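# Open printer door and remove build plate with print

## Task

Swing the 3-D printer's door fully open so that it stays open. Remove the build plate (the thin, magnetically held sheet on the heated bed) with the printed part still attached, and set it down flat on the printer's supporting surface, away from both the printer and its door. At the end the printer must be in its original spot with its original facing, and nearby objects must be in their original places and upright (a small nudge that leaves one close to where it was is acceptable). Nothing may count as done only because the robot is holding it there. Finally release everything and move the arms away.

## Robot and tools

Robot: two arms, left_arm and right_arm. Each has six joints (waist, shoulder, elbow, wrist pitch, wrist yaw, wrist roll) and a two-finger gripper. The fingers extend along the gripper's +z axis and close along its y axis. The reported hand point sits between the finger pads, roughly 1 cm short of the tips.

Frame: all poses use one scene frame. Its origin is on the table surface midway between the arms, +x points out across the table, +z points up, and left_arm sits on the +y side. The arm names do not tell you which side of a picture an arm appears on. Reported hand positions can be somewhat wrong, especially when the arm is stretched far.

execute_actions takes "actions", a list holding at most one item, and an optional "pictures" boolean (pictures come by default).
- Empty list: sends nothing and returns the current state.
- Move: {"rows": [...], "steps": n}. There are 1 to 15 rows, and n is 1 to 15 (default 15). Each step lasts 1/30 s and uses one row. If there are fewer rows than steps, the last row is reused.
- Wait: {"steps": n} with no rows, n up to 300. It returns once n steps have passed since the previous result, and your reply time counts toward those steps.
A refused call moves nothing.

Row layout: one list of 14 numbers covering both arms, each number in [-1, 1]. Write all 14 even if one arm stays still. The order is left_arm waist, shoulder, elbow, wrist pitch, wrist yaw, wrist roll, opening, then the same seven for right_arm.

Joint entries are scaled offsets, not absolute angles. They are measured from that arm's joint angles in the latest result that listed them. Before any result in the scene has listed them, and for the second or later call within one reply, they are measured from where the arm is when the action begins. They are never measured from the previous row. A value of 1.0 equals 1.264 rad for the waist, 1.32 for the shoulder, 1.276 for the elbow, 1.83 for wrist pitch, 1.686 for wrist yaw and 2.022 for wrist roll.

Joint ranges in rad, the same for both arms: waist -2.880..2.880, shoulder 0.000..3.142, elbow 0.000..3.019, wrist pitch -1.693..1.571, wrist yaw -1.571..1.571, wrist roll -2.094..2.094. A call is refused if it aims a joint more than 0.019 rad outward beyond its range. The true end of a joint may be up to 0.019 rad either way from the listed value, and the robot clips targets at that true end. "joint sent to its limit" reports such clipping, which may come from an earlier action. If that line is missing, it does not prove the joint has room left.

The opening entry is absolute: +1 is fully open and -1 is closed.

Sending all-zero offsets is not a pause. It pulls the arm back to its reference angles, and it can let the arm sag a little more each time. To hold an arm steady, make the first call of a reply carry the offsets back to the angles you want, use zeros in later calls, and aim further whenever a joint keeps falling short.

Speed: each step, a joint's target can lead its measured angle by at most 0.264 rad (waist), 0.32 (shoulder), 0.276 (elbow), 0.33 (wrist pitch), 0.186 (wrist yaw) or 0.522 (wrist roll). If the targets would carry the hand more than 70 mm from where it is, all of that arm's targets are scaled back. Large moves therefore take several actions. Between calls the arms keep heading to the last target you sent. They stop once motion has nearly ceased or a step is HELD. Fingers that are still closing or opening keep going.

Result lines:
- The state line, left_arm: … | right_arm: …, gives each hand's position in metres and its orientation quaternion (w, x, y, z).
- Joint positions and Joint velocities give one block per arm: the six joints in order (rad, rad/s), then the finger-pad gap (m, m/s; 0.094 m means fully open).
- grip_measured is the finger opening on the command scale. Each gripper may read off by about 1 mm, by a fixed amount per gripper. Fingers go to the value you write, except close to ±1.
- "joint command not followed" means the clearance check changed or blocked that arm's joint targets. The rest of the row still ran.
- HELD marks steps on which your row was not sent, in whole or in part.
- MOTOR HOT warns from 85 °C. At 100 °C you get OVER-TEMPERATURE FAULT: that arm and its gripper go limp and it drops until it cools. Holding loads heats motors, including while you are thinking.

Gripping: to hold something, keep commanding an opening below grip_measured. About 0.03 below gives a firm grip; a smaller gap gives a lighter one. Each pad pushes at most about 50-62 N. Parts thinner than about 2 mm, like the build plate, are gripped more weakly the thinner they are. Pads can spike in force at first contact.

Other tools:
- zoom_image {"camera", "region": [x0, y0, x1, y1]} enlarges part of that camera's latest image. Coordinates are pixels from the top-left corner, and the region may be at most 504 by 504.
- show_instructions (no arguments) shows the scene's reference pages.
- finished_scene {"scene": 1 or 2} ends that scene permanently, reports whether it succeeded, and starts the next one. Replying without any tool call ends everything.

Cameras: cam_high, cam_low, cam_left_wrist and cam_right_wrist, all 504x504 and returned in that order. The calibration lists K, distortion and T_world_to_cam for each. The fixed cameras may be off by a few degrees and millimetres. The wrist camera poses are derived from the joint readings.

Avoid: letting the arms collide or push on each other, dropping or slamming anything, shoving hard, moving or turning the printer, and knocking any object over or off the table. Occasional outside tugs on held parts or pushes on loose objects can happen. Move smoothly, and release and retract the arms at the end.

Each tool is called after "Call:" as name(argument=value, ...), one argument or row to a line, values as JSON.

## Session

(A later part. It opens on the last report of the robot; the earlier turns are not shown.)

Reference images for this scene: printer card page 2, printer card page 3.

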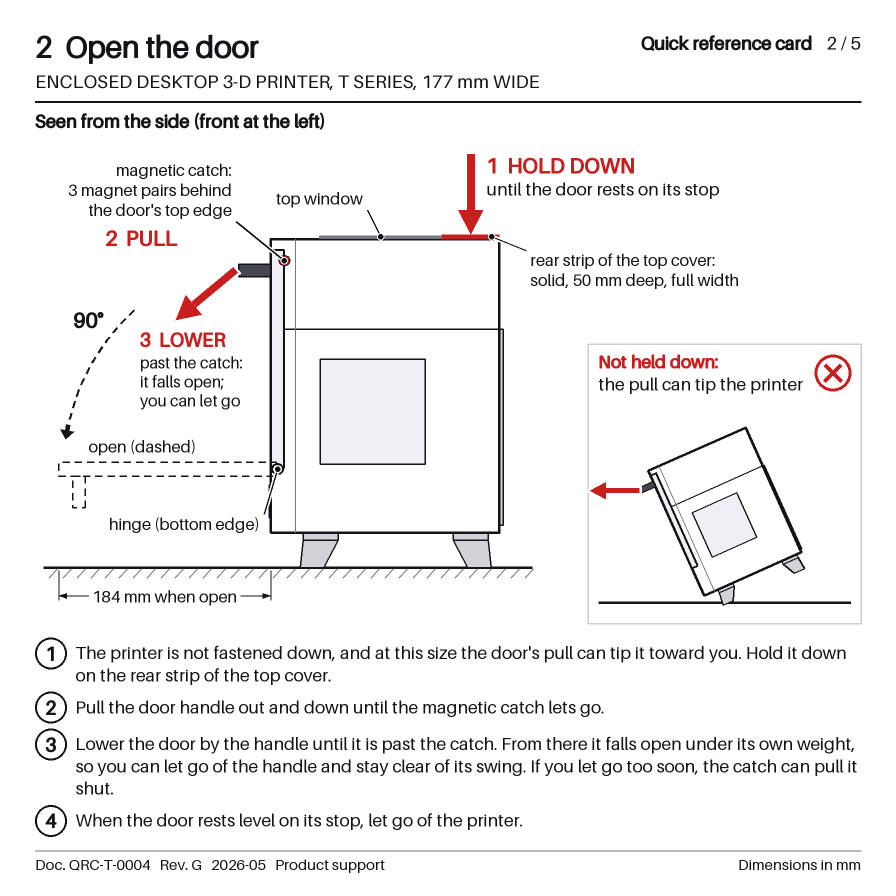

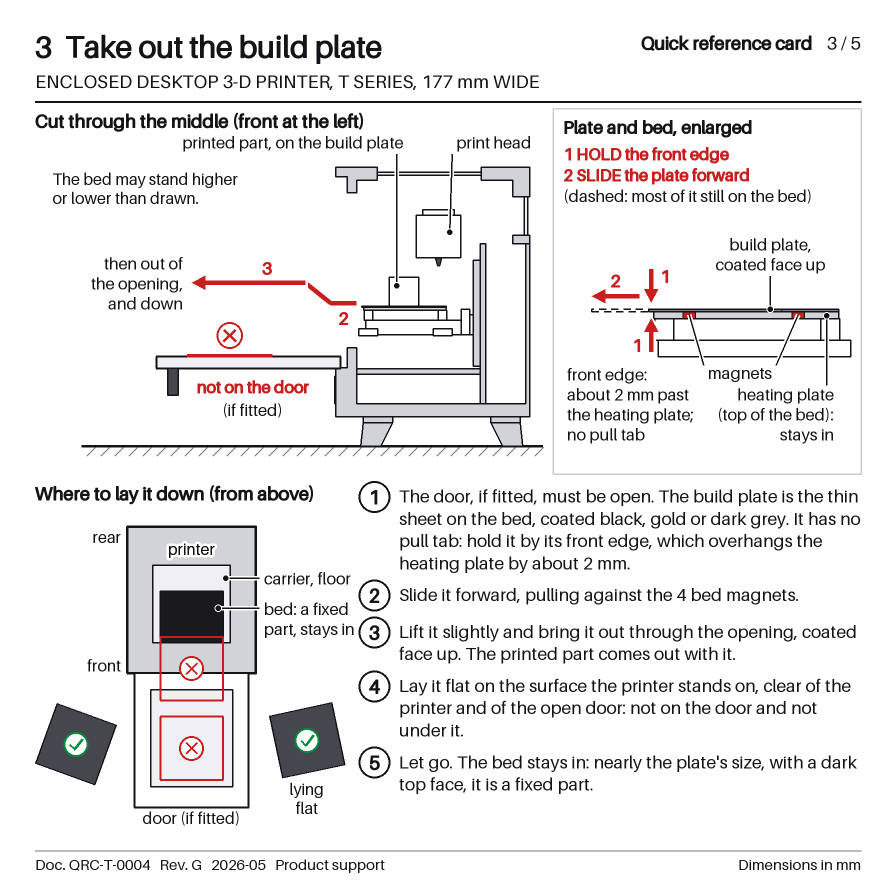

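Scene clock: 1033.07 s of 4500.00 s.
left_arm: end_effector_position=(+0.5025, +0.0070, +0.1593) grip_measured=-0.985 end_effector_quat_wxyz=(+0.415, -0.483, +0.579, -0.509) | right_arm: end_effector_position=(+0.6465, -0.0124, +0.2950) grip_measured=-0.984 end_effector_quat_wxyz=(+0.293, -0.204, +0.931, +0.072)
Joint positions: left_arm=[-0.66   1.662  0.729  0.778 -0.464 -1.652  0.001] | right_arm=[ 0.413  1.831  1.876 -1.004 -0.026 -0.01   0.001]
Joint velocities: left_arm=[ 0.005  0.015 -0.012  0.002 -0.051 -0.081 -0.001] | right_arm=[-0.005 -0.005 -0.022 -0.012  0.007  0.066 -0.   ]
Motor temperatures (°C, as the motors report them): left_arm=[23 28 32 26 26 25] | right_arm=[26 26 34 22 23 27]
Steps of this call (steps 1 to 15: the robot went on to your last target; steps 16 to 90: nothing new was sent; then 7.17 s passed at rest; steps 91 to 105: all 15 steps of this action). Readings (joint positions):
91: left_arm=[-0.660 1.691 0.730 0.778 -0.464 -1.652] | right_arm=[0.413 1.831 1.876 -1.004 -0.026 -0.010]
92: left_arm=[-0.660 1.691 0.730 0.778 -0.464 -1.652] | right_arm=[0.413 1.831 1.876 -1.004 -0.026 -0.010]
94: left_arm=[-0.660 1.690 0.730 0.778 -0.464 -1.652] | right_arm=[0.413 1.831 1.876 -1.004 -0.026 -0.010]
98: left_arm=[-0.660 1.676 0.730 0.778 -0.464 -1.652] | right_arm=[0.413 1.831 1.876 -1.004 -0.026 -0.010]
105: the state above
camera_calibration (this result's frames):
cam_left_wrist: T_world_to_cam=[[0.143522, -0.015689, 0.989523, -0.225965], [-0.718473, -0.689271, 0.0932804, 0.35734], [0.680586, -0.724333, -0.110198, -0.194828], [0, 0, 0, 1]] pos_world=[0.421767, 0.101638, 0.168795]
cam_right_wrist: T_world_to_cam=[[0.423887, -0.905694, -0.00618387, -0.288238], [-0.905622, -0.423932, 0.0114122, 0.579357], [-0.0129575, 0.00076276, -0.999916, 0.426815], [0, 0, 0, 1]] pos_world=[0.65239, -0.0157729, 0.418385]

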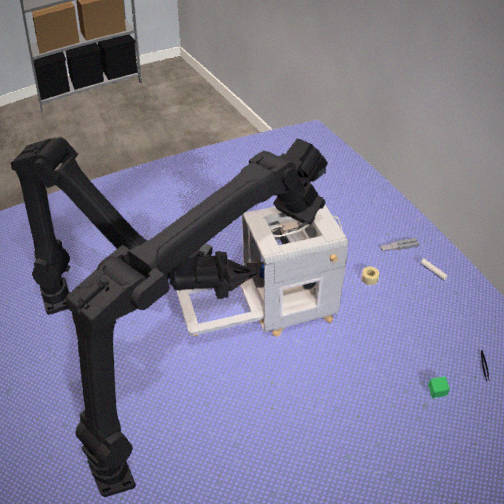

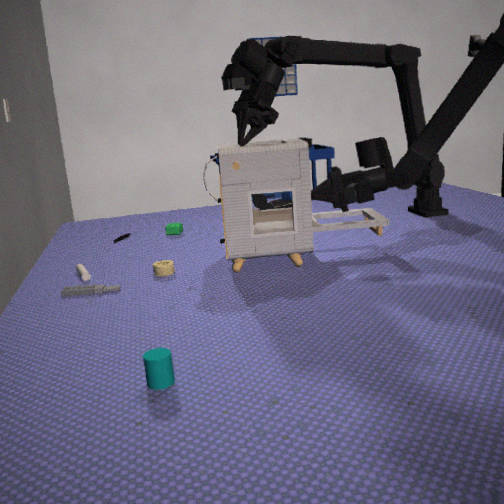

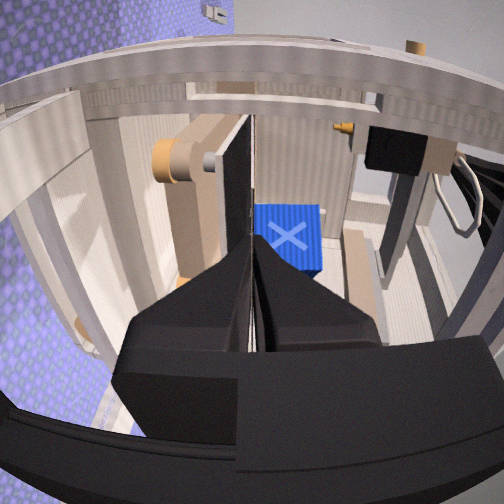

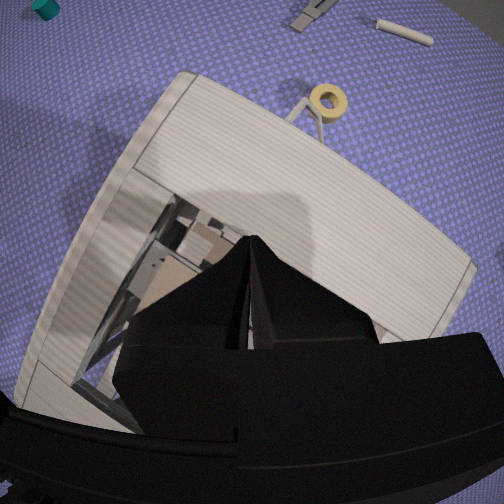

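Call:
execute_actions(
  actions=[
    {"rows":[[-0.008,-0.013,-0.008,0.006,-0.005,0,-1,0,0.035,0.01,0,0,0,-1],[-0.012,-0.019,-0.015,0.008,-0.008,0,-1,0,0.035,0.01,0,0,0,-1],[-0.016,-0.025,-0.023,0.0095,-0.011,0,-1,0,0.035,0.01,0,0,0,-1],[-0.021,-0.032,-0.032,0.011,-0.0145,0,-1,0,0.035,0.01,0,0,0,-1],[-0.026,-0.039,-0.041,0.013,-0.018,0,-1,0,0.035,0.01,0,0,0,-1],[-0.031,-0.046,-0.05,0.015,-0.0215,0,-1,0,0.035,0.01,0,0,0,-1],[-0.036,-0.053,-0.059,0.0165,-0.025,0,-1,0,0.035,0.01,0,0,0,-1],[-0.041,-0.06,-0.068,0.018,-0.0285,0,-1,0,0.035,0.01,0,0,0,-1],[-0.046,-0.067,-0.077,0.02,-0.032,0,-1,0,0.035,0.01,0,0,0,-1],[-0.051,-0.074,-0.086,0.0215,-0.0355,0,-1,0,0.035,0.01,0,0,0,-1],[-0.056,-0.081,-0.095,0.023,-0.039,0,-1,0,0.035,0.01,0,0,0,-1],[-0.061,-0.088,-0.104,0.025,-0.0425,0,-1,0,0.035,0.01,0,0,0,-1],[-0.065,-0.094,-0.113,0.0265,-0.046,0,-1,0,0.035,0.01,0,0,0,-1],[-0.069,-0.099,-0.122,0.028,-0.05,0,-1,0,0.035,0.01,0,0,0,-1],[-0.073,-0.103,-0.13,0.0295,-0.053,0,-1,0,0.02,0,0,0,0,-1]],"steps":15},
  ],
  pictures=false,
)

Call:
execute_actions(
  actions=[
    {"steps":10},
  ],
)

Scene clock: 1060.13 s of 4500.00 s.
left_arm: end_effector_position=(+0.4412, +0.0190, +0.1580) grip_measured=-0.985 end_effector_quat_wxyz=(+0.419, -0.480, +0.584, -0.503) | right_arm: end_effector_position=(+0.6465, -0.0124, +0.2948) grip_measured=-0.984 end_effector_quat_wxyz=(+0.292, -0.204, +0.932, +0.072)
Joint positions: left_arm=[-0.737  1.55   0.579  0.803 -0.544 -1.652  0.001] | right_arm=[ 0.413  1.831  1.876 -1.004 -0.026 -0.01   0.001]
Joint velocities: left_arm=[-0.171 -0.23  -0.305  0.095 -0.154 -0.007  0.001] | right_arm=[-0.015  0.005  0.022  0.002 -0.051  0.051  0.   ]
Motor temperatures (°C, as the motors report them): left_arm=[23 28 31 26 26 25] | right_arm=[26 26 34 22 23 27]
Steps of this call (steps 1 to 15: the robot went on to your last target; steps 16 to 90: nothing new was sent; then 23.57 s passed at rest; steps 91 to 105: all 15 steps of this action). Readings (joint positions):
91: left_arm=[-0.660 1.662 0.727 0.778 -0.466 -1.652] | right_arm=[0.413 1.831 1.876 -1.004 -0.026 -0.010]
92: left_arm=[-0.660 1.661 0.724 0.778 -0.469 -1.652] | right_arm=[0.413 1.831 1.876 -1.004 -0.026 -0.010]
94: left_arm=[-0.664 1.653 0.709 0.779 -0.479 -1.652] | right_arm=[0.413 1.831 1.876 -1.004 -0.026 -0.010]
98: left_arm=[-0.685 1.615 0.663 0.785 -0.503 -1.652] | right_arm=[0.413 1.831 1.876 -1.004 -0.026 -0.010]
105: the state above

Scene clock: 1060.47 s of 4500.00 s.
left_arm: end_effector_position=(+0.4327, +0.0209, +0.1568) grip_measured=-0.985 end_effector_quat_wxyz=(+0.418, -0.479, +0.586, -0.503) | right_arm: end_effector_position=(+0.6465, -0.0124, +0.2948) grip_measured=-0.984 end_effector_quat_wxyz=(+0.292, -0.204, +0.932, +0.072)
Joint positions: left_arm=[-0.747  1.536  0.557  0.808 -0.55  -1.652  0.001] | right_arm=[ 0.413  1.831  1.876 -1.004 -0.026 -0.01   0.001]
Joint velocities: left_arm=[ 0.015  0.005 -0.002  0.012 -0.081 -0.037 -0.001] | right_arm=[ 0.005 -0.015 -0.007 -0.002  0.066  0.022 -0.   ]
Motor temperatures (°C, as the motors report them): left_arm=[23 28 31 26 26 25] | right_arm=[26 26 34 22 23 27]
Steps of this call (steps 1 to 10: the robot went on to your last target). Readings (joint positions):
1: left_arm=[-0.742 1.543 0.569 0.806 -0.548 -1.652] | right_arm=[0.413 1.831 1.876 -1.004 -0.026 -0.010]
2: left_arm=[-0.745 1.538 0.562 0.807 -0.549 -1.652] | right_arm=[0.413 1.831 1.876 -1.004 -0.026 -0.010]
4: left_arm=[-0.747 1.536 0.557 0.808 -0.549 -1.652] | right_arm=[0.413 1.831 1.876 -1.004 -0.026 -0.010]
8: left_arm=[-0.747 1.536 0.557 0.808 -0.550 -1.652] | right_arm=[0.413 1.831 1.876 -1.004 -0.026 -0.010]
10: the state above
camera_calibration (this result's frames):
cam_left_wrist: T_world_to_cam=[[0.146381, -0.0365573, 0.988553, -0.213966], [-0.720303, -0.688893, 0.0811838, 0.319735], [0.678039, -0.723941, -0.127173, -0.133733], [0, 0, 0, 1]] pos_world=[0.352303, 0.115626, 0.168552]
cam_right_wrist: T_world_to_cam=[[0.423885, -0.905695, -0.00619329, -0.288237], [-0.905618, -0.42393, 0.0117935, 0.579308], [-0.0133069, 0.000609648, -0.999911, 0.426777], [0, 0, 0, 1]] pos_world=[0.65249, -0.0157289, 0.418122]

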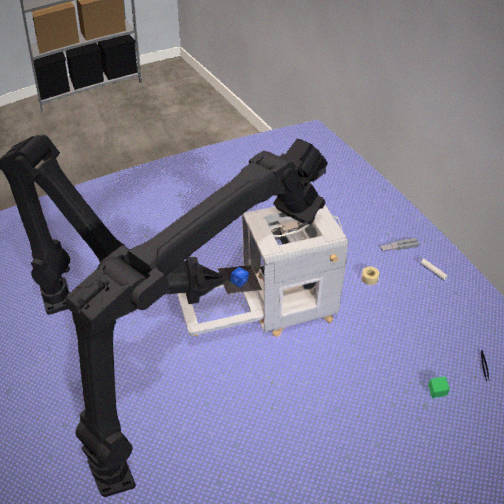

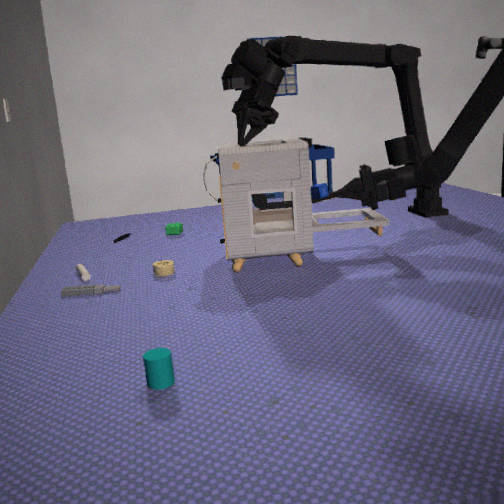

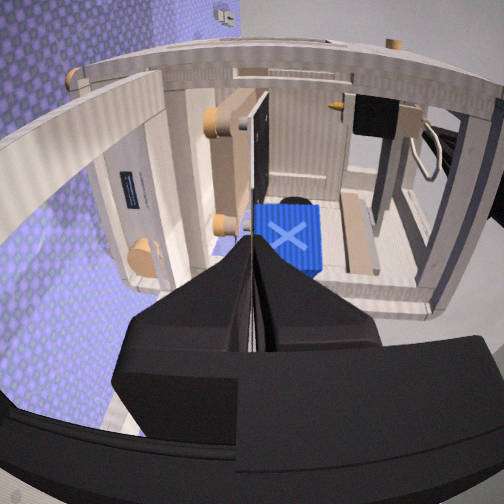

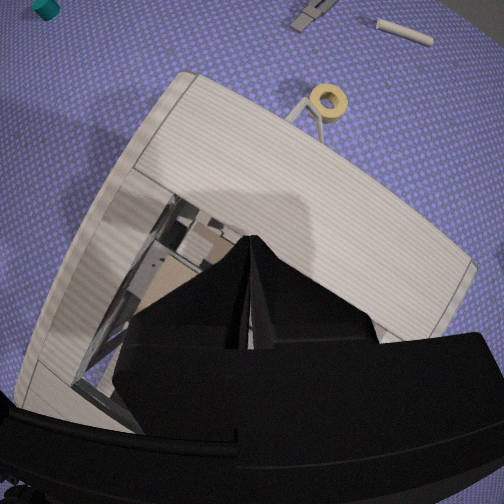

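Call:
execute_actions(
  actions=[
    {"rows":[[-0.009,-0.013,-0.005,0.012,-0.005,0,-1,0,-0.005,0,0,0,0,-1],[-0.014,-0.019,-0.011,0.0135,-0.009,0,-1,0,-0.01,0,0,0,0,-1],[-0.02,-0.025,-0.017,0.015,-0.0135,0,-1,0,-0.015,0,0,0,0,-1],[-0.026,-0.032,-0.024,0.0165,-0.018,0,-1,0,-0.02,0,0,0,0,-1],[-0.032,-0.039,-0.031,0.018,-0.023,0,-1,0,-0.026,0,0,0,0,-1],[-0.038,-0.046,-0.038,0.02,-0.028,0,-1,0,-0.032,0,0,0,0,-1],[-0.045,-0.053,-0.045,0.0215,-0.033,0,-1,0,-0.038,0,0,0,0,-1],[-0.052,-0.06,-0.052,0.023,-0.038,0,-1,0,-0.044,0,0,0,0,-1],[-0.059,-0.067,-0.059,0.025,-0.043,0,-1,0,-0.05,0,0,0,0,-1],[-0.066,-0.074,-0.066,0.0265,-0.048,0,-1,0,-0.056,0,0,0,0,-1],[-0.073,-0.081,-0.073,0.028,-0.053,0,-1,0,-0.062,0,0,0,0,-1],[-0.08,-0.088,-0.08,0.03,-0.058,0,-1,0,-0.068,0,0,0,0,-1],[-0.086,-0.095,-0.087,0.0315,-0.063,0,-1,0,-0.073,0,0,0,0,-1],[-0.091,-0.101,-0.094,0.033,-0.067,0,-1,0,-0.077,0,0,0,0,-1],[-0.096,-0.105,-0.1,0.034,-0.0706,0,-1,0,-0.08,0,0,0,0,-1]],"steps":15},
  ],
  pictures=false,
)

Call:
execute_actions(
  actions=[
    {"steps":10},
  ],
)

Scene clock: 1079.20 s of 4500.00 s.
left_arm: end_effector_position=(+0.3779, +0.0280, +0.1701) grip_measured=-0.985 end_effector_quat_wxyz=(+0.427, -0.474, +0.573, -0.515) | right_arm: end_effector_position=(+0.6347, -0.0175, +0.3414) grip_measured=-0.984 end_effector_quat_wxyz=(+0.324, -0.202, +0.921, +0.079)
Joint positions: left_arm=[-0.851  1.42   0.442  0.843 -0.658 -1.652  0.001] | right_arm=[ 0.413  1.762  1.876 -1.004 -0.026 -0.01   0.001]
Joint velocities: left_arm=[-0.22  -0.259 -0.227  0.081 -0.227  0.022 -0.   ] | right_arm=[ 0.015 -0.337 -0.007  0.007  0.037  0.037 -0.001]
Motor temperatures (°C, as the motors report them): left_arm=[23 28 31 26 26 25] | right_arm=[26 26 34 22 23 27]
Steps of this call (steps 1 to 30: the robot went on to your last target; steps 31 to 90: nothing new was sent; then 15.23 s passed at rest; steps 91 to 105: all 15 steps of this action). Readings (joint positions):
91: left_arm=[-0.748 1.535 0.556 0.808 -0.551 -1.652] | right_arm=[0.413 1.829 1.876 -1.004 -0.026 -0.010]
92: left_arm=[-0.748 1.534 0.554 0.809 -0.556 -1.652] | right_arm=[0.413 1.828 1.876 -1.004 -0.026 -0.010]
94: left_arm=[-0.754 1.526 0.542 0.811 -0.570 -1.652] | right_arm=[0.413 1.828 1.876 -1.004 -0.026 -0.010]
98: left_arm=[-0.784 1.491 0.502 0.820 -0.603 -1.652] | right_arm=[0.413 1.820 1.876 -1.004 -0.026 -0.010]
105: the state above

Scene clock: 1079.53 s of 4500.00 s.
left_arm: end_effector_position=(+0.3703, +0.0290, +0.1709) grip_measured=-0.985 end_effector_quat_wxyz=(+0.425, -0.471, +0.574, -0.518) | right_arm: end_effector_position=(+0.6256, -0.0215, +0.3710) grip_measured=-0.984 end_effector_quat_wxyz=(+0.345, -0.201, +0.913, +0.083)
Joint positions: left_arm=[-0.864  1.403  0.425  0.848 -0.665 -1.652  0.001] | right_arm=[ 0.413  1.718  1.876 -1.004 -0.026 -0.01   0.001]
Joint velocities: left_arm=[-0.005 -0.005 -0.017 -0.007 -0.037 -0.007  0.   ] | right_arm=[-0.005  0.044 -0.007 -0.007  0.051  0.066 -0.001]
Motor temperatures (°C, as the motors report them): left_arm=[23 28 31 26 26 25] | right_arm=[26 26 34 22 23 27]
Steps of this call (steps 1 to 10: the robot went on to your last target). Readings (joint positions):
1: left_arm=[-0.857 1.412 0.434 0.846 -0.662 -1.652] | right_arm=[0.413 1.752 1.876 -1.004 -0.026 -0.010]
2: left_arm=[-0.861 1.406 0.429 0.847 -0.664 -1.652] | right_arm=[0.413 1.742 1.876 -1.004 -0.026 -0.010]
4: left_arm=[-0.864 1.403 0.425 0.848 -0.664 -1.652] | right_arm=[0.413 1.727 1.876 -1.004 -0.026 -0.010]
8: left_arm=[-0.864 1.403 0.425 0.848 -0.665 -1.652] | right_arm=[0.413 1.717 1.876 -1.004 -0.026 -0.010]
10: the state above
camera_calibration (this result's frames):
cam_left_wrist: T_world_to_cam=[[0.106745, -0.0204548, 0.994076, -0.205198], [-0.725122, -0.685663, 0.063756, 0.283886], [0.680297, -0.727632, -0.0880235, -0.0912282], [0, 0, 0, 1]] pos_world=[0.289818, 0.124072, 0.177853]
cam_right_wrist: T_world_to_cam=[[0.42438, -0.905478, -0.00337179, -0.288552], [-0.901005, -0.421908, -0.100916, 0.594519], [0.0899547, 0.0458648, -0.994889, 0.437227], [0, 0, 0, 1]] pos_world=[0.618789, -0.0304986, 0.494016]

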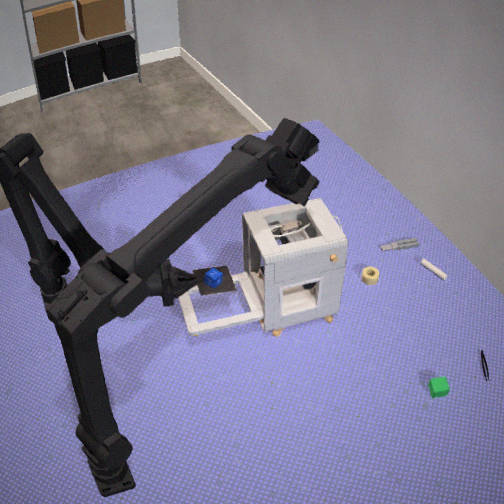

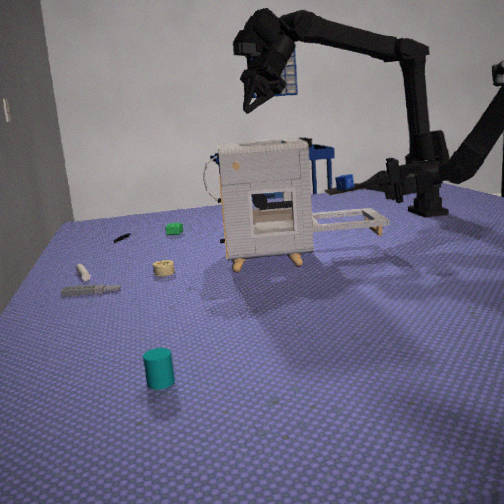

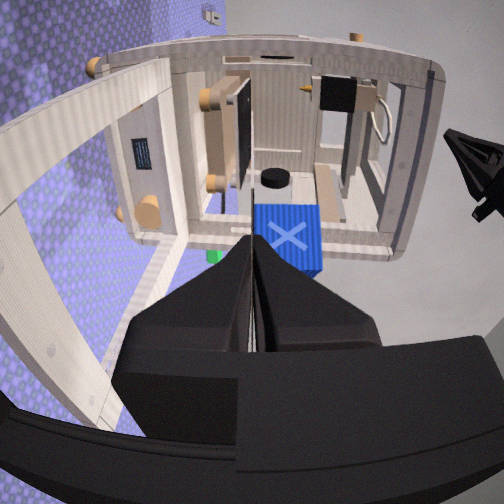

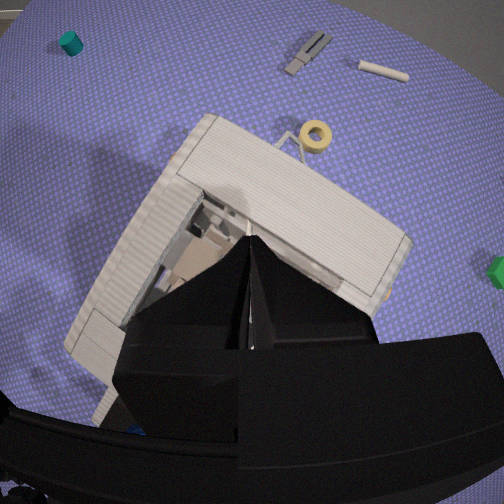

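Call:
execute_actions(
  actions=[
    {"rows":[[0,-0.008,0,0.01,-0.008,-0.001,-1,-0.01,-0.012,0,0,0,0,-1],[0,-0.008,0,0.01,-0.018,-0.002,-1,-0.02,-0.018,0,0,0,0,-1],[0,-0.008,0,0.01,-0.03,-0.003,-1,-0.032,-0.025,0,0,0,0,-1],[0,-0.008,0,0.01,-0.044,-0.004,-1,-0.045,-0.032,0,0,0,0,-1],[0,-0.008,0,0.01,-0.059,-0.005,-1,-0.06,-0.04,0,0,0,0,-1],[0,-0.008,0,0.01,-0.074,-0.006,-1,-0.075,-0.048,0,0,0,0,-1],[0,-0.008,0,0.01,-0.089,-0.007,-1,-0.09,-0.056,0,0,0,0,-1],[0.005,-0.008,0,0.01,-0.104,-0.008,-1,-0.105,-0.064,0,0,0,0,-1],[0.01,-0.008,0,0.01,-0.119,-0.009,-1,-0.12,-0.072,0,0,0,0,-1],[0.016,-0.008,0,0.01,-0.134,-0.01,-1,-0.135,-0.08,0,0,0,0,-1],[0.023,-0.008,0,0.01,-0.149,-0.011,-1,-0.15,-0.088,0,0,0,0,-1],[0.031,-0.008,0,0.01,-0.164,-0.012,-1,-0.165,-0.096,0,0,0,0,-1],[0.04,-0.008,0,0.01,-0.178,-0.013,-1,-0.18,-0.104,0,0,0,0,-1],[0.05,-0.008,0,0.01,-0.19,-0.014,-1,-0.195,-0.112,0,0,0,0,-1],[0.061,-0.008,0,0.01,-0.2,-0.015,-1,-0.21,-0.12,0,0,0,0,-1]],"steps":15},
  ],
  pictures=false,
)

Call:
execute_actions(
  actions=[
    {"rows":[[0.04,-0.008,0,0,-0.02,0,-1,-0.045,-0.03,0,0,0,0,-1],[0.053,-0.008,0,0,-0.02,0,-1,-0.06,-0.036,0,0,0,0,-1],[0.066,-0.008,0,0,-0.02,0,-1,-0.075,-0.042,0,0,0,0,-1],[0.079,-0.008,0,0,-0.02,0,-1,-0.09,-0.048,0,0,0,0,-1],[0.092,-0.008,0,0,-0.02,0,-1,-0.105,-0.054,0,0,0,0,-1],[0.105,-0.008,0,0,-0.02,0,-1,-0.12,-0.06,0,0,0,0,-1],[0.118,-0.008,0,0,-0.02,0,-1,-0.135,-0.065,0,0,0,0,-1],[0.131,-0.008,0,0,-0.02,0,-1,-0.15,-0.07,0,0,0,0,-1],[0.144,-0.008,0,0,-0.02,0,-1,-0.165,-0.074,0,0,0,0,-1],[0.157,-0.008,0,0,-0.02,0,-1,-0.178,-0.077,0,0,0,0,-1],[0.17,-0.008,0,0,-0.02,0,-1,-0.19,-0.08,0,0,0,0,-1],[0.183,-0.008,0,0,-0.02,0,-1,-0.2,-0.08,0,0,0,0,-1],[0.196,-0.008,0,0,-0.02,0,-1,-0.208,-0.08,0,0,0,0,-1],[0.207,-0.008,0,0,-0.02,0,-1,-0.214,-0.08,0,0,0,0,-1],[0.215,-0.008,0,0,-0.02,0,-1,-0.218,-0.08,0,0,0,0,-1]],"steps":15},
  ],
)

Scene clock: 1114.50 s of 4500.00 s.
left_arm: end_effector_position=(+0.3804, +0.0976, +0.1755) grip_measured=-0.985 end_effector_quat_wxyz=(+0.523, -0.552, +0.481, -0.436) | right_arm: end_effector_position=(+0.6429, -0.1790, +0.4427) grip_measured=-0.984 end_effector_quat_wxyz=(+0.403, -0.092, +0.909, +0.046)
Joint positions: left_arm=[-0.826  1.403  0.423  0.848 -0.981 -1.659  0.001] | right_arm=[ 0.18   1.608  1.876 -1.004 -0.026 -0.01   0.001]
Joint velocities: left_arm=[ 0.376 -0.015  0.012 -0.002 -0.564 -0.037  0.   ] | right_arm=[-0.737 -0.435 -0.002 -0.002 -0.051  0.066 -0.   ]
Motor temperatures (°C, as the motors report them): left_arm=[23 28 31 26 26 25] | right_arm=[26 26 34 22 23 27]
Steps of this call (steps 1 to 30: the robot went on to your last target; steps 31 to 90: nothing new was sent; then 31.47 s passed at rest; steps 91 to 105: all 15 steps of this action). Readings (joint positions):
91: left_arm=[-0.864 1.403 0.425 0.848 -0.669 -1.652] | right_arm=[0.413 1.719 1.876 -1.004 -0.026 -0.010]
92: left_arm=[-0.864 1.403 0.425 0.848 -0.679 -1.652] | right_arm=[0.412 1.719 1.876 -1.004 -0.026 -0.010]
94: left_arm=[-0.864 1.403 0.425 0.848 -0.716 -1.652] | right_arm=[0.405 1.717 1.876 -1.004 -0.026 -0.010]
98: left_arm=[-0.864 1.403 0.424 0.848 -0.814 -1.652] | right_arm=[0.353 1.695 1.876 -1.004 -0.026 -0.010]
105: the state above

Scene clock: 1115.00 s of 4500.00 s.
left_arm: end_effector_position=(+0.4155, +0.1998, +0.1756) grip_measured=-0.985 end_effector_quat_wxyz=(+0.579, -0.611, +0.402, -0.360) | right_arm: end_effector_position=(+0.6188, -0.3486, +0.5028) grip_measured=-0.984 end_effector_quat_wxyz=(+0.450, +0.028, +0.893, -0.010)
Joint positions: left_arm=[-0.583  1.403  0.422  0.848 -1.011 -1.659  0.001] | right_arm=[-0.085  1.51   1.876 -1.004 -0.026 -0.01   0.001]
Joint velocities: left_arm=[ 0.435 -0.015  0.007 -0.002 -0.022 -0.037 -0.001] | right_arm=[-0.347 -0.005 -0.007 -0.022 -0.037 -0.022  0.001]
Motor temperatures (°C, as the motors report them): left_arm=[23 28 31 26 26 25] | right_arm=[26 26 34 22 23 27]
Steps of this call (steps 1 to 15: all 15 steps of this action). Readings (joint positions):
1: left_arm=[-0.812 1.403 0.423 0.848 -0.997 -1.659] | right_arm=[0.156 1.594 1.876 -1.004 -0.026 -0.010]
2: left_arm=[-0.797 1.403 0.423 0.848 -1.006 -1.659] | right_arm=[0.133 1.580 1.876 -1.004 -0.026 -0.010]
4: left_arm=[-0.764 1.403 0.423 0.848 -1.010 -1.659] | right_arm=[0.091 1.558 1.876 -1.004 -0.026 -0.010]
8: left_arm=[-0.697 1.403 0.422 0.848 -1.011 -1.659] | right_arm=[0.023 1.528 1.876 -1.004 -0.026 -0.010]
15: the state above
camera_calibration (this result's frames):
cam_left_wrist: T_world_to_cam=[[0.0797196, 0.0102537, 0.996765, -0.206616], [-0.187856, -0.981875, 0.0251249, 0.276245], [0.978956, -0.189251, -0.0763485, -0.231007], [0, 0, 0, 1]] pos_world=[0.294511, 0.229639, 0.18137]
cam_right_wrist: T_world_to_cam=[[-0.0590528, -0.998253, 0.00169126, -0.317089], [-0.950911, 0.0557365, -0.304404, 0.763448], [0.303778, -0.0195842, -0.952541, 0.407604], [0, 0, 0, 1]] pos_world=[0.583425, -0.351105, 0.621193]

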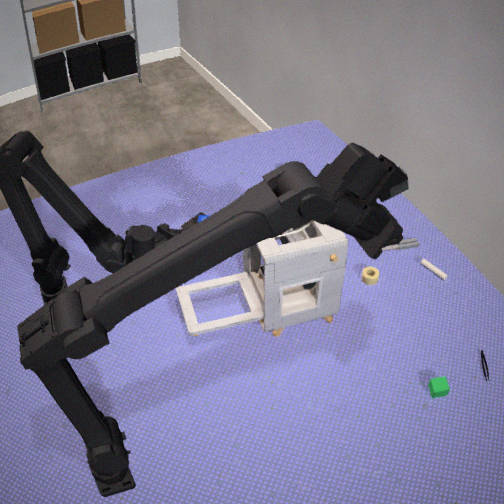

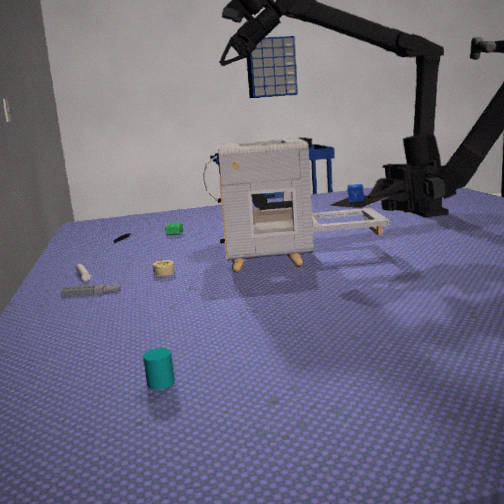

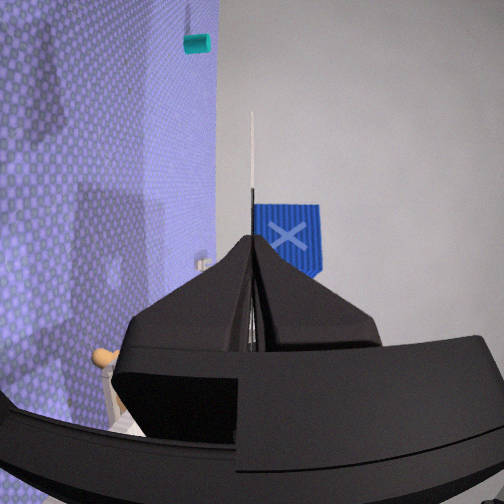

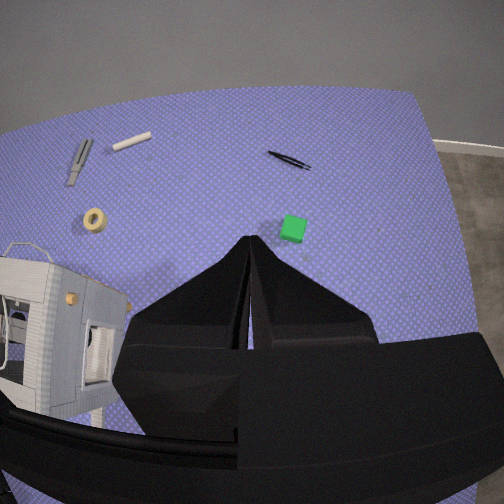

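Call:
execute_actions(
  actions=[
    {"rows":[[0.025,-0.008,0,0,0.006,0.002,-1,-0.03,0,0,0,0,0,-1],[0.033,-0.008,0,0,0.016,0.003,-1,-0.04,0,0,0,0,0,-1],[0.043,-0.008,0,0,0.028,0.004,-1,-0.052,0,0,0,0,0,-1],[0.054,-0.008,0,0,0.041,0.005,-1,-0.065,0,0,0,0,0,-1],[0.065,-0.008,0,0,0.055,0.006,-1,-0.08,0,0,0,0,0,-1],[0.076,-0.008,0,0,0.069,0.007,-1,-0.095,0,0,0,0,0,-1],[0.087,-0.008,0,0,0.083,0.008,-1,-0.11,0,0,0,0,0,-1],[0.098,-0.008,0,0,0.097,0.009,-1,-0.125,0,0,0,0,0,-1],[0.109,-0.008,0,0,0.111,0.01,-1,-0.14,0,0,0,0,0,-1],[0.12,-0.008,0,0,0.125,0.011,-1,-0.155,0,0,0,0,0,-1],[0.131,-0.008,0,0,0.139,0.012,-1,-0.17,0,0,0,0,0,-1],[0.142,-0.008,0,0,0.153,0.013,-1,-0.185,0,0,0,0,0,-1],[0.153,-0.008,0,0,0.167,0.014,-1,-0.2,0,0,0,0,0,-1],[0.164,-0.008,0,0,0.181,0.015,-1,-0.215,0,0,0,0,0,-1],[0.175,-0.008,0,0,0.195,0.016,-1,-0.23,0,0,0,0,0,-1]],"steps":15},
  ],
  pictures=false,
)

Call:
execute_actions(
  actions=[
    {"rows":[[0.035,-0.008,0,0,0.027,0.01,-1,-0.042,0,0,0,0,0,-1],[0.046,-0.008,0,0,0.041,0.011,-1,-0.057,0,0,0,0,0,-1],[0.057,-0.008,0,0,0.055,0.012,-1,-0.072,0,0,0,0,0,-1],[0.068,-0.008,0,0,0.069,0.013,-1,-0.087,0,0,0,0,0,-1],[0.079,-0.008,0,0,0.083,0.014,-1,-0.102,0,0,0,0,0,-1],[0.09,-0.008,0,0,0.097,0.015,-1,-0.117,0,0,0,0,0,-1],[0.101,-0.008,0,0,0.111,0.016,-1,-0.132,0,0,0,0,0,-1],[0.112,-0.008,0,0,0.125,0.017,-1,-0.147,0,0,0,0,0,-1],[0.123,-0.008,0,0,0.139,0.018,-1,-0.16,0,0,0,0,0,-1],[0.134,-0.008,0,0,0.153,0.019,-1,-0.172,0,0,0,0,0,-1],[0.145,-0.008,0,0,0.167,0.02,-1,-0.182,0,0,0,0,0,-1],[0.156,-0.008,0,0,0.181,0.021,-1,-0.19,0,0,0,0,0,-1],[0.167,-0.008,0,0,0.195,0.022,-1,-0.196,0,0,0,0,0,-1],[0.178,-0.008,0,0,0.209,0.023,-1,-0.2,0,0,0,0,0,-1],[0.189,-0.008,0,0,0.223,0.024,-1,-0.2,0,0,0,0,0,-1]],"steps":15},
  ],
  pictures=false,
)

Call:
execute_actions(
  actions=[
    {"rows":[[0.035,-0.008,0,0,0.027,0.01,-1,0,0,0,0,0,0,-1],[0.046,-0.008,0,0,0.041,0.011,-1,0,0,0,0,0,0,-1],[0.057,-0.008,0,0,0.055,0.012,-1,0,0,0,0,0,0,-1],[0.068,-0.008,0,0,0.069,0.013,-1,0,0,0,0,0,0,-1],[0.079,-0.008,0,0,0.083,0.014,-1,0,0,0,0,0,0,-1],[0.09,-0.008,0,0,0.097,0.015,-1,0,0,0,0,0,0,-1],[0.101,-0.008,0,0,0.111,0.016,-1,0,0,0,0,0,0,-1],[0.112,-0.008,0,0,0.125,0.017,-1,0,0,0,0,0,0,-1],[0.123,-0.008,0,0,0.139,0.018,-1,0,0,0,0,0,0,-1],[0.134,-0.008,0,0,0.153,0.019,-1,0,0,0,0,0,0,-1],[0.144,-0.008,0,0,0.167,0.02,-1,0,0,0,0,0,0,-1],[0.153,-0.008,0,0,0.18,0.021,-1,0,0,0,0,0,0,-1],[0.161,-0.008,0,0,0.191,0.022,-1,0,0,0,0,0,0,-1],[0.167,-0.008,0,0,0.2,0.023,-1,0,0,0,0,0,0,-1],[0.171,-0.008,0,0,0.207,0.024,-1,0,0,0,0,0,0,-1]],"steps":15},
  ],
  pictures=false,
)

Call:
execute_actions(
  actions=[
    {"steps":8},
  ],
)

Scene clock: 1149.97 s of 4500.00 s.
left_arm: end_effector_position=(+0.4495, +0.2341, +0.1696) grip_measured=-0.985 end_effector_quat_wxyz=(-0.545, +0.599, -0.438, +0.390) | right_arm: end_effector_position=(+0.5857, -0.5054, +0.5028) grip_measured=-0.984 end_effector_quat_wxyz=(+0.445, +0.143, +0.882, -0.067)
Joint positions: left_arm=[-0.392  1.403  0.42   0.848 -0.706 -1.649  0.001] | right_arm=[-0.344  1.51   1.876 -1.004 -0.026 -0.01   0.001]
Joint velocities: left_arm=[ 0.405 -0.015 -0.017 -0.002  0.623  0.081  0.002] | right_arm=[-0.62  -0.005 -0.017 -0.002 -0.037  0.051 -0.001]
Motor temperatures (°C, as the motors report them): left_arm=[23 28 31 26 26 25] | right_arm=[26 26 34 22 23 27]
Steps of this call (steps 1 to 30: the robot went on to your last target; steps 31 to 90: nothing new was sent; then 31.47 s passed at rest; steps 91 to 105: all 15 steps of this action). Readings (joint positions):
91: left_arm=[-0.553 1.403 0.422 0.848 -1.009 -1.659] | right_arm=[-0.103 1.510 1.876 -1.004 -0.026 -0.010]
92: left_arm=[-0.552 1.403 0.421 0.848 -0.999 -1.659] | right_arm=[-0.105 1.510 1.876 -1.004 -0.026 -0.010]
94: left_arm=[-0.547 1.403 0.420 0.848 -0.962 -1.659] | right_arm=[-0.117 1.510 1.876 -1.004 -0.026 -0.010]
98: left_arm=[-0.501 1.403 0.420 0.848 -0.870 -1.659] | right_arm=[-0.181 1.510 1.876 -1.004 -0.026 -0.010]
105: the state above

Scene clock: 1150.47 s of 4500.00 s.
left_arm: end_effector_position=(+0.4735, +0.2708, +0.1655) grip_measured=-0.985 end_effector_quat_wxyz=(-0.504, +0.575, -0.482, +0.427) | right_arm: end_effector_position=(+0.5153, -0.6460, +0.5028) grip_measured=-0.984 end_effector_quat_wxyz=(+0.432, +0.253, +0.857, -0.123)
Joint positions: left_arm=[-0.186  1.403  0.42   0.848 -0.353 -1.623  0.001] | right_arm=[-0.598  1.51   1.876 -1.004 -0.026 -0.01   0.001]
Joint velocities: left_arm=[ 0.425 -0.005 -0.012  0.007  0.637  0.139  0.001] | right_arm=[-0.259 -0.024  0.002 -0.002  0.007 -0.037 -0.   ]
Motor temperatures (°C, as the motors report them): left_arm=[23 28 31 26 26 25] | right_arm=[26 26 34 22 23 27]
Steps of this call (steps 1 to 15: all 15 steps of this action). Readings (joint positions):
1: left_arm=[-0.379 1.403 0.420 0.848 -0.683 -1.648] | right_arm=[-0.364 1.510 1.876 -1.004 -0.026 -0.010]
2: left_arm=[-0.366 1.403 0.420 0.848 -0.660 -1.647] | right_arm=[-0.383 1.510 1.876 -1.004 -0.026 -0.010]
4: left_arm=[-0.339 1.403 0.420 0.848 -0.613 -1.644] | right_arm=[-0.419 1.510 1.876 -1.004 -0.026 -0.010]
8: left_arm=[-0.284 1.403 0.420 0.848 -0.519 -1.637] | right_arm=[-0.490 1.510 1.876 -1.004 -0.026 -0.010]
15: the state above

Scene clock: 1150.97 s of 4500.00 s.
left_arm: end_effector_position=(+0.4811, +0.3089, +0.1640) grip_measured=-0.985 end_effector_quat_wxyz=(-0.467, +0.548, -0.517, +0.463) | right_arm: end_effector_position=(+0.5131, -0.6493, +0.5028) grip_measured=-0.984 end_effector_quat_wxyz=(+0.432, +0.256, +0.856, -0.125)
Joint positions: left_arm=[ 0.012  1.403  0.42   0.848 -0.021 -1.598  0.001] | right_arm=[-0.604  1.51   1.876 -1.004 -0.026 -0.01   0.001]
Joint velocities: left_arm=[ 0.269 -0.005 -0.007  0.007  0.418  0.066 -0.   ] | right_arm=[ 0.015 -0.015  0.007  0.022  0.095  0.037 -0.   ]
Motor temperatures (°C, as the motors report them): left_arm=[23 28 31 26 26 25] | right_arm=[26 26 34 22 23 27]
Steps of this call (steps 1 to 15: all 15 steps of this action). Readings (joint positions):
1: left_arm=[-0.173 1.403 0.420 0.848 -0.331 -1.622] | right_arm=[-0.605 1.510 1.876 -1.004 -0.026 -0.010]
2: left_arm=[-0.159 1.403 0.420 0.848 -0.308 -1.621] | right_arm=[-0.609 1.510 1.876 -1.004 -0.026 -0.010]
4: left_arm=[-0.133 1.403 0.420 0.848 -0.261 -1.619] | right_arm=[-0.609 1.510 1.876 -1.004 -0.026 -0.010]
8: left_arm=[-0.078 1.403 0.420 0.848 -0.167 -1.612] | right_arm=[-0.605 1.510 1.876 -1.004 -0.026 -0.010]
15: the state above

Scene clock: 1151.23 s of 4500.00 s.
left_arm: end_effector_position=(+0.4810, +0.3139, +0.1640) grip_measured=-0.985 end_effector_quat_wxyz=(-0.469, +0.547, -0.518, +0.461) | right_arm: end_effector_position=(+0.5131, -0.6493, +0.5028) grip_measured=-0.984 end_effector_quat_wxyz=(+0.432, +0.256, +0.856, -0.125)
Joint positions: left_arm=[ 0.027  1.403  0.42   0.848 -0.008 -1.591  0.001] | right_arm=[-0.604  1.51   1.876 -1.004 -0.026 -0.01   0.001]
Joint velocities: left_arm=[-0.024 -0.015 -0.012 -0.017  0.081 -0.007  0.   ] | right_arm=[-0.015 -0.015  0.032 -0.002 -0.081  0.051  0.   ]
Motor temperatures (°C, as the motors report them): left_arm=[23 28 31 26 26 25] | right_arm=[26 26 34 22 23 27]
Steps of this call (steps 1 to 8: the robot went on to your last target). Readings (joint positions):
1: left_arm=[0.019 1.403 0.420 0.848 -0.014 -1.596] | right_arm=[-0.604 1.510 1.876 -1.004 -0.026 -0.010]
2: left_arm=[0.024 1.403 0.420 0.848 -0.011 -1.595] | right_arm=[-0.604 1.510 1.876 -1.004 -0.026 -0.010]
4: left_arm=[0.027 1.403 0.420 0.848 -0.010 -1.593] | right_arm=[-0.604 1.510 1.876 -1.004 -0.026 -0.010]
8: the state above
camera_calibration (this result's frames):
cam_left_wrist: T_world_to_cam=[[0.140149, 0.0247196, 0.989822, -0.233922], [-0.545127, -0.832609, 0.0979777, 0.513865], [0.826556, -0.55331, -0.103214, -0.0824691], [0, 0, 0, 1]] pos_world=[0.381071, 0.388, 0.172682]
cam_right_wrist: T_world_to_cam=[[-0.546643, -0.837365, 0.00146407, -0.268833], [-0.797869, 0.520327, -0.30441, 0.902825], [0.25414, -0.167572, -0.95254, 0.363208], [0, 0, 0, 1]] pos_world=[0.481074, -0.634012, 0.621193]

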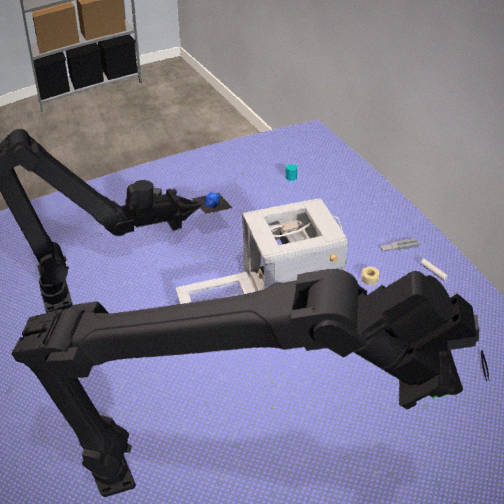

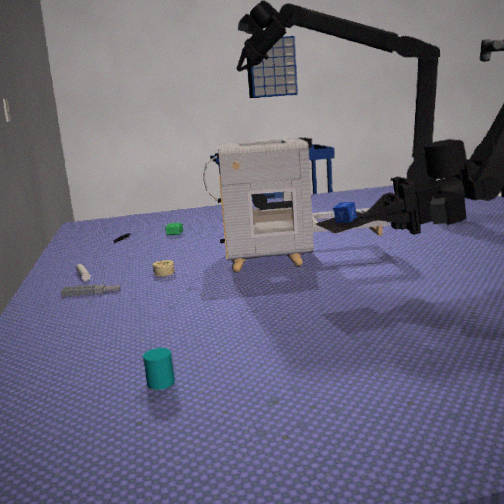

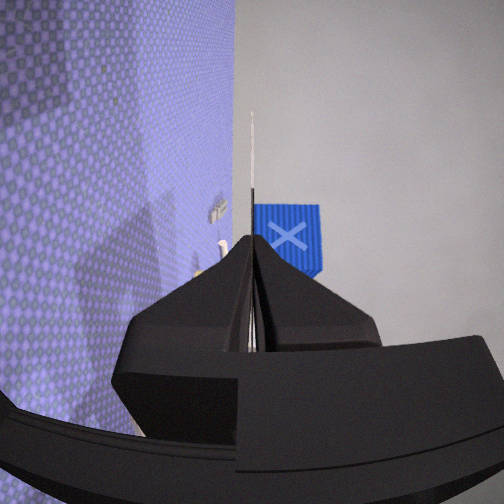

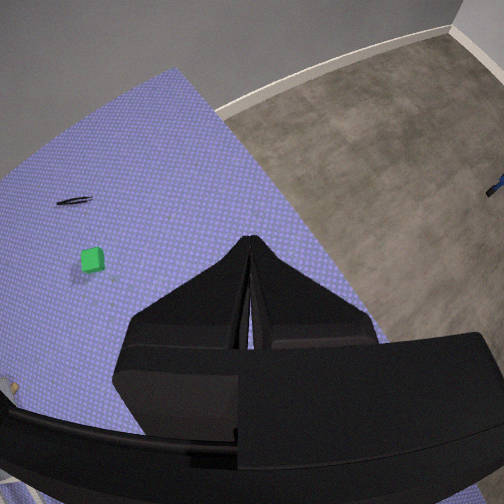

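Call:
execute_actions(
  actions=[
    {"rows":[[0,0.012,0.027,-0.008,0.005,0.01,-1,0,0,0,0,0,0,-1],[0,0.019,0.028,-0.012,0.005,0.011,-1,0,0,0,0,0,0,-1],[0,0.028,0.029,-0.017,0.005,0.012,-1,0,0,0,0,0,0,-1],[0,0.039,0.031,-0.023,0.005,0.013,-1,0,0,0,0,0,0,-1],[0,0.051,0.033,-0.029,0.005,0.014,-1,0,0,0,0,0,0,-1],[0,0.064,0.035,-0.035,0.005,0.015,-1,0,0,0,0,0,0,-1],[0,0.077,0.037,-0.041,0.005,0.016,-1,0,0,0,0,0,0,-1],[0,0.09,0.039,-0.047,0.005,0.017,-1,0,0,0,0,0,0,-1],[0,0.103,0.041,-0.053,0.005,0.018,-1,0,0,0,0,0,0,-1],[0,0.116,0.043,-0.059,0.005,0.019,-1,0,0,0,0,0,0,-1],[0,0.128,0.045,-0.065,0.005,0.02,-1,0,0,0,0,0,0,-1],[0,0.139,0.047,-0.07,0.005,0.02,-1,0,0,0,0,0,0,-1],[0,0.149,0.048,-0.075,0.005,0.02,-1,0,0,0,0,0,0,-1],[0,0.157,0.049,-0.079,0.005,0.02,-1,0,0,0,0,0,0,-1],[0,0.163,0.05,-0.081,0.005,0.02,-1,0,0,0,0,0,0,-1]],"steps":15},
  ],
  pictures=false,
)

Call:
execute_actions(
  actions=[
    {"steps":10},
  ],
)

Call:
zoom_image(
  camera="cam_low",
  region=[290, 200, 450, 320],
)

Scene clock: 1171.13 s of 4500.00 s.
left_arm: end_effector_position=(+0.4778, +0.3130, +0.0521) grip_measured=-0.985 end_effector_quat_wxyz=(-0.385, +0.605, -0.589, +0.372) | right_arm: end_effector_position=(+0.5131, -0.6493, +0.5028) grip_measured=-0.984 end_effector_quat_wxyz=(+0.432, +0.256, +0.856, -0.125)
Joint positions: left_arm=[ 0.027  1.603  0.446  0.716 -0.004 -1.569  0.001] | right_arm=[-0.604  1.51   1.876 -1.004 -0.026 -0.01   0.001]
Joint velocities: left_arm=[-0.015  0.376  0.017 -0.227  0.051  0.022  0.   ] | right_arm=[ 0.005  0.005 -0.007 -0.007 -0.051  0.037 -0.   ]
Motor temperatures (°C, as the motors report them): left_arm=[23 28 31 26 26 25] | right_arm=[26 26 34 22 23 27]
Steps of this call (steps 1 to 30: the robot went on to your last target; steps 31 to 90: nothing new was sent; then 16.40 s passed at rest; steps 91 to 105: all 15 steps of this action). Readings (joint positions):
91: left_arm=[0.027 1.404 0.420 0.847 -0.006 -1.589] | right_arm=[-0.604 1.510 1.876 -1.004 -0.026 -0.010]
92: left_arm=[0.027 1.406 0.421 0.843 -0.004 -1.588] | right_arm=[-0.604 1.510 1.876 -1.004 -0.026 -0.010]
94: left_arm=[0.027 1.417 0.422 0.831 -0.004 -1.585] | right_arm=[-0.604 1.510 1.876 -1.004 -0.026 -0.010]
98: left_arm=[0.027 1.477 0.431 0.792 -0.004 -1.578] | right_arm=[-0.604 1.510 1.876 -1.004 -0.026 -0.010]
105: the state above

Scene clock: 1171.47 s of 4500.00 s.
left_arm: end_effector_position=(+0.4801, +0.3129, +0.0451) grip_measured=-0.985 end_effector_quat_wxyz=(-0.380, +0.608, -0.594, +0.366) | right_arm: end_effector_position=(+0.5131, -0.6493, +0.5028) grip_measured=-0.984 end_effector_quat_wxyz=(+0.432, +0.256, +0.856, -0.125)
Joint positions: left_arm=[ 0.027  1.622  0.457  0.705 -0.003 -1.566  0.001] | right_arm=[-0.604  1.51   1.876 -1.004 -0.026 -0.01   0.001]
Joint velocities: left_arm=[-0.015 -0.015 -0.002 -0.017 -0.037  0.007 -0.001] | right_arm=[-0.024  0.005 -0.012 -0.027 -0.022 -0.022  0.001]
Motor temperatures (°C, as the motors report them): left_arm=[23 28 31 26 26 25] | right_arm=[26 26 34 22 23 27]
Steps of this call (steps 1 to 10: the robot went on to your last target). Readings (joint positions):
1: left_arm=[0.027 1.613 0.446 0.710 -0.004 -1.568] | right_arm=[-0.604 1.510 1.876 -1.004 -0.026 -0.010]
2: left_arm=[0.027 1.621 0.446 0.707 -0.004 -1.568] | right_arm=[-0.604 1.510 1.876 -1.004 -0.026 -0.010]
4: left_arm=[0.027 1.622 0.449 0.707 -0.003 -1.568] | right_arm=[-0.604 1.510 1.876 -1.004 -0.026 -0.010]
8: left_arm=[0.027 1.622 0.457 0.707 -0.003 -1.567] | right_arm=[-0.604 1.510 1.876 -1.004 -0.026 -0.010]
10: the state above
camera_calibration (this result's frames):
cam_left_wrist: T_world_to_cam=[[0.448985, 0.00817145, 0.893502, -0.254751], [-0.497576, -0.828286, 0.257607, 0.49277], [0.74218, -0.560247, -0.367822, -0.0398922], [0, 0, 0, 1]] pos_world=[0.389177, 0.387886, 0.0860066]
cam_right_wrist: T_world_to_cam=[[-0.546643, -0.837365, 0.00146407, -0.268833], [-0.797869, 0.520327, -0.30441, 0.902825], [0.25414, -0.167572, -0.95254, 0.363208], [0, 0, 0, 1]] pos_world=[0.481074, -0.634012, 0.621193]

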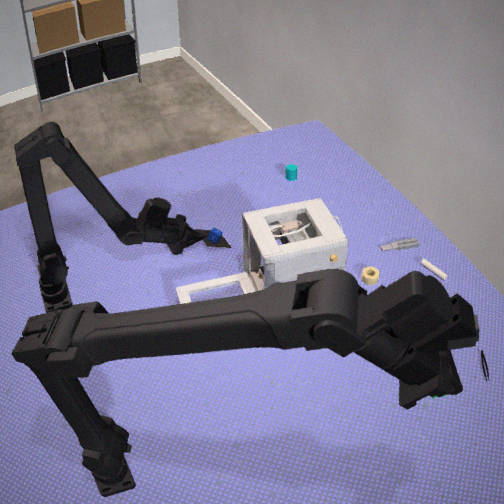

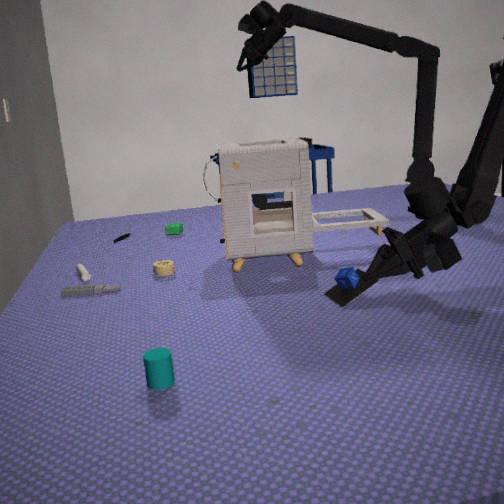

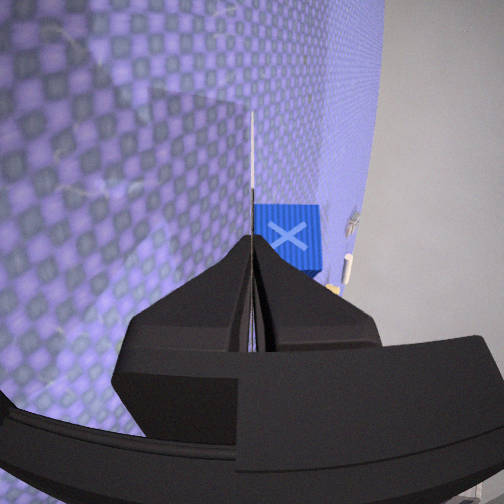

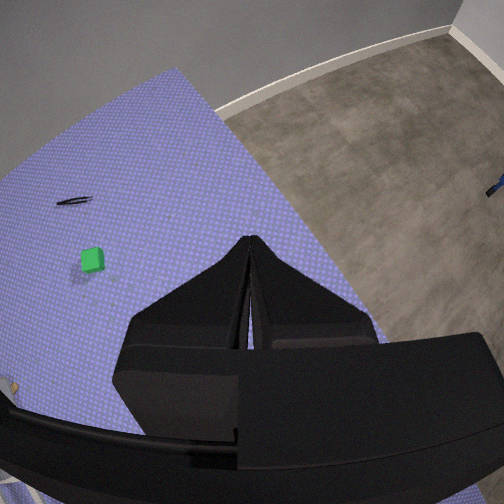

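Region (290, 200, 450, 320) of cam_low's 504x504 image, scaled by 3.150, with more detail than that image has; it fills the top 378 rows of this view, and the rest is white.

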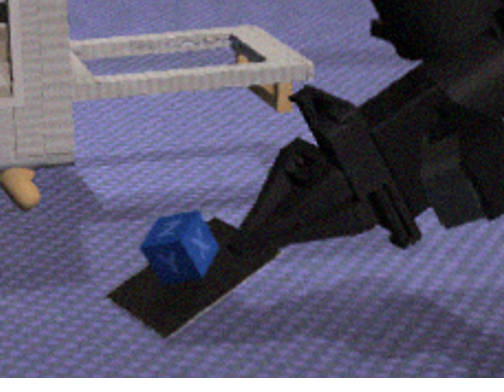

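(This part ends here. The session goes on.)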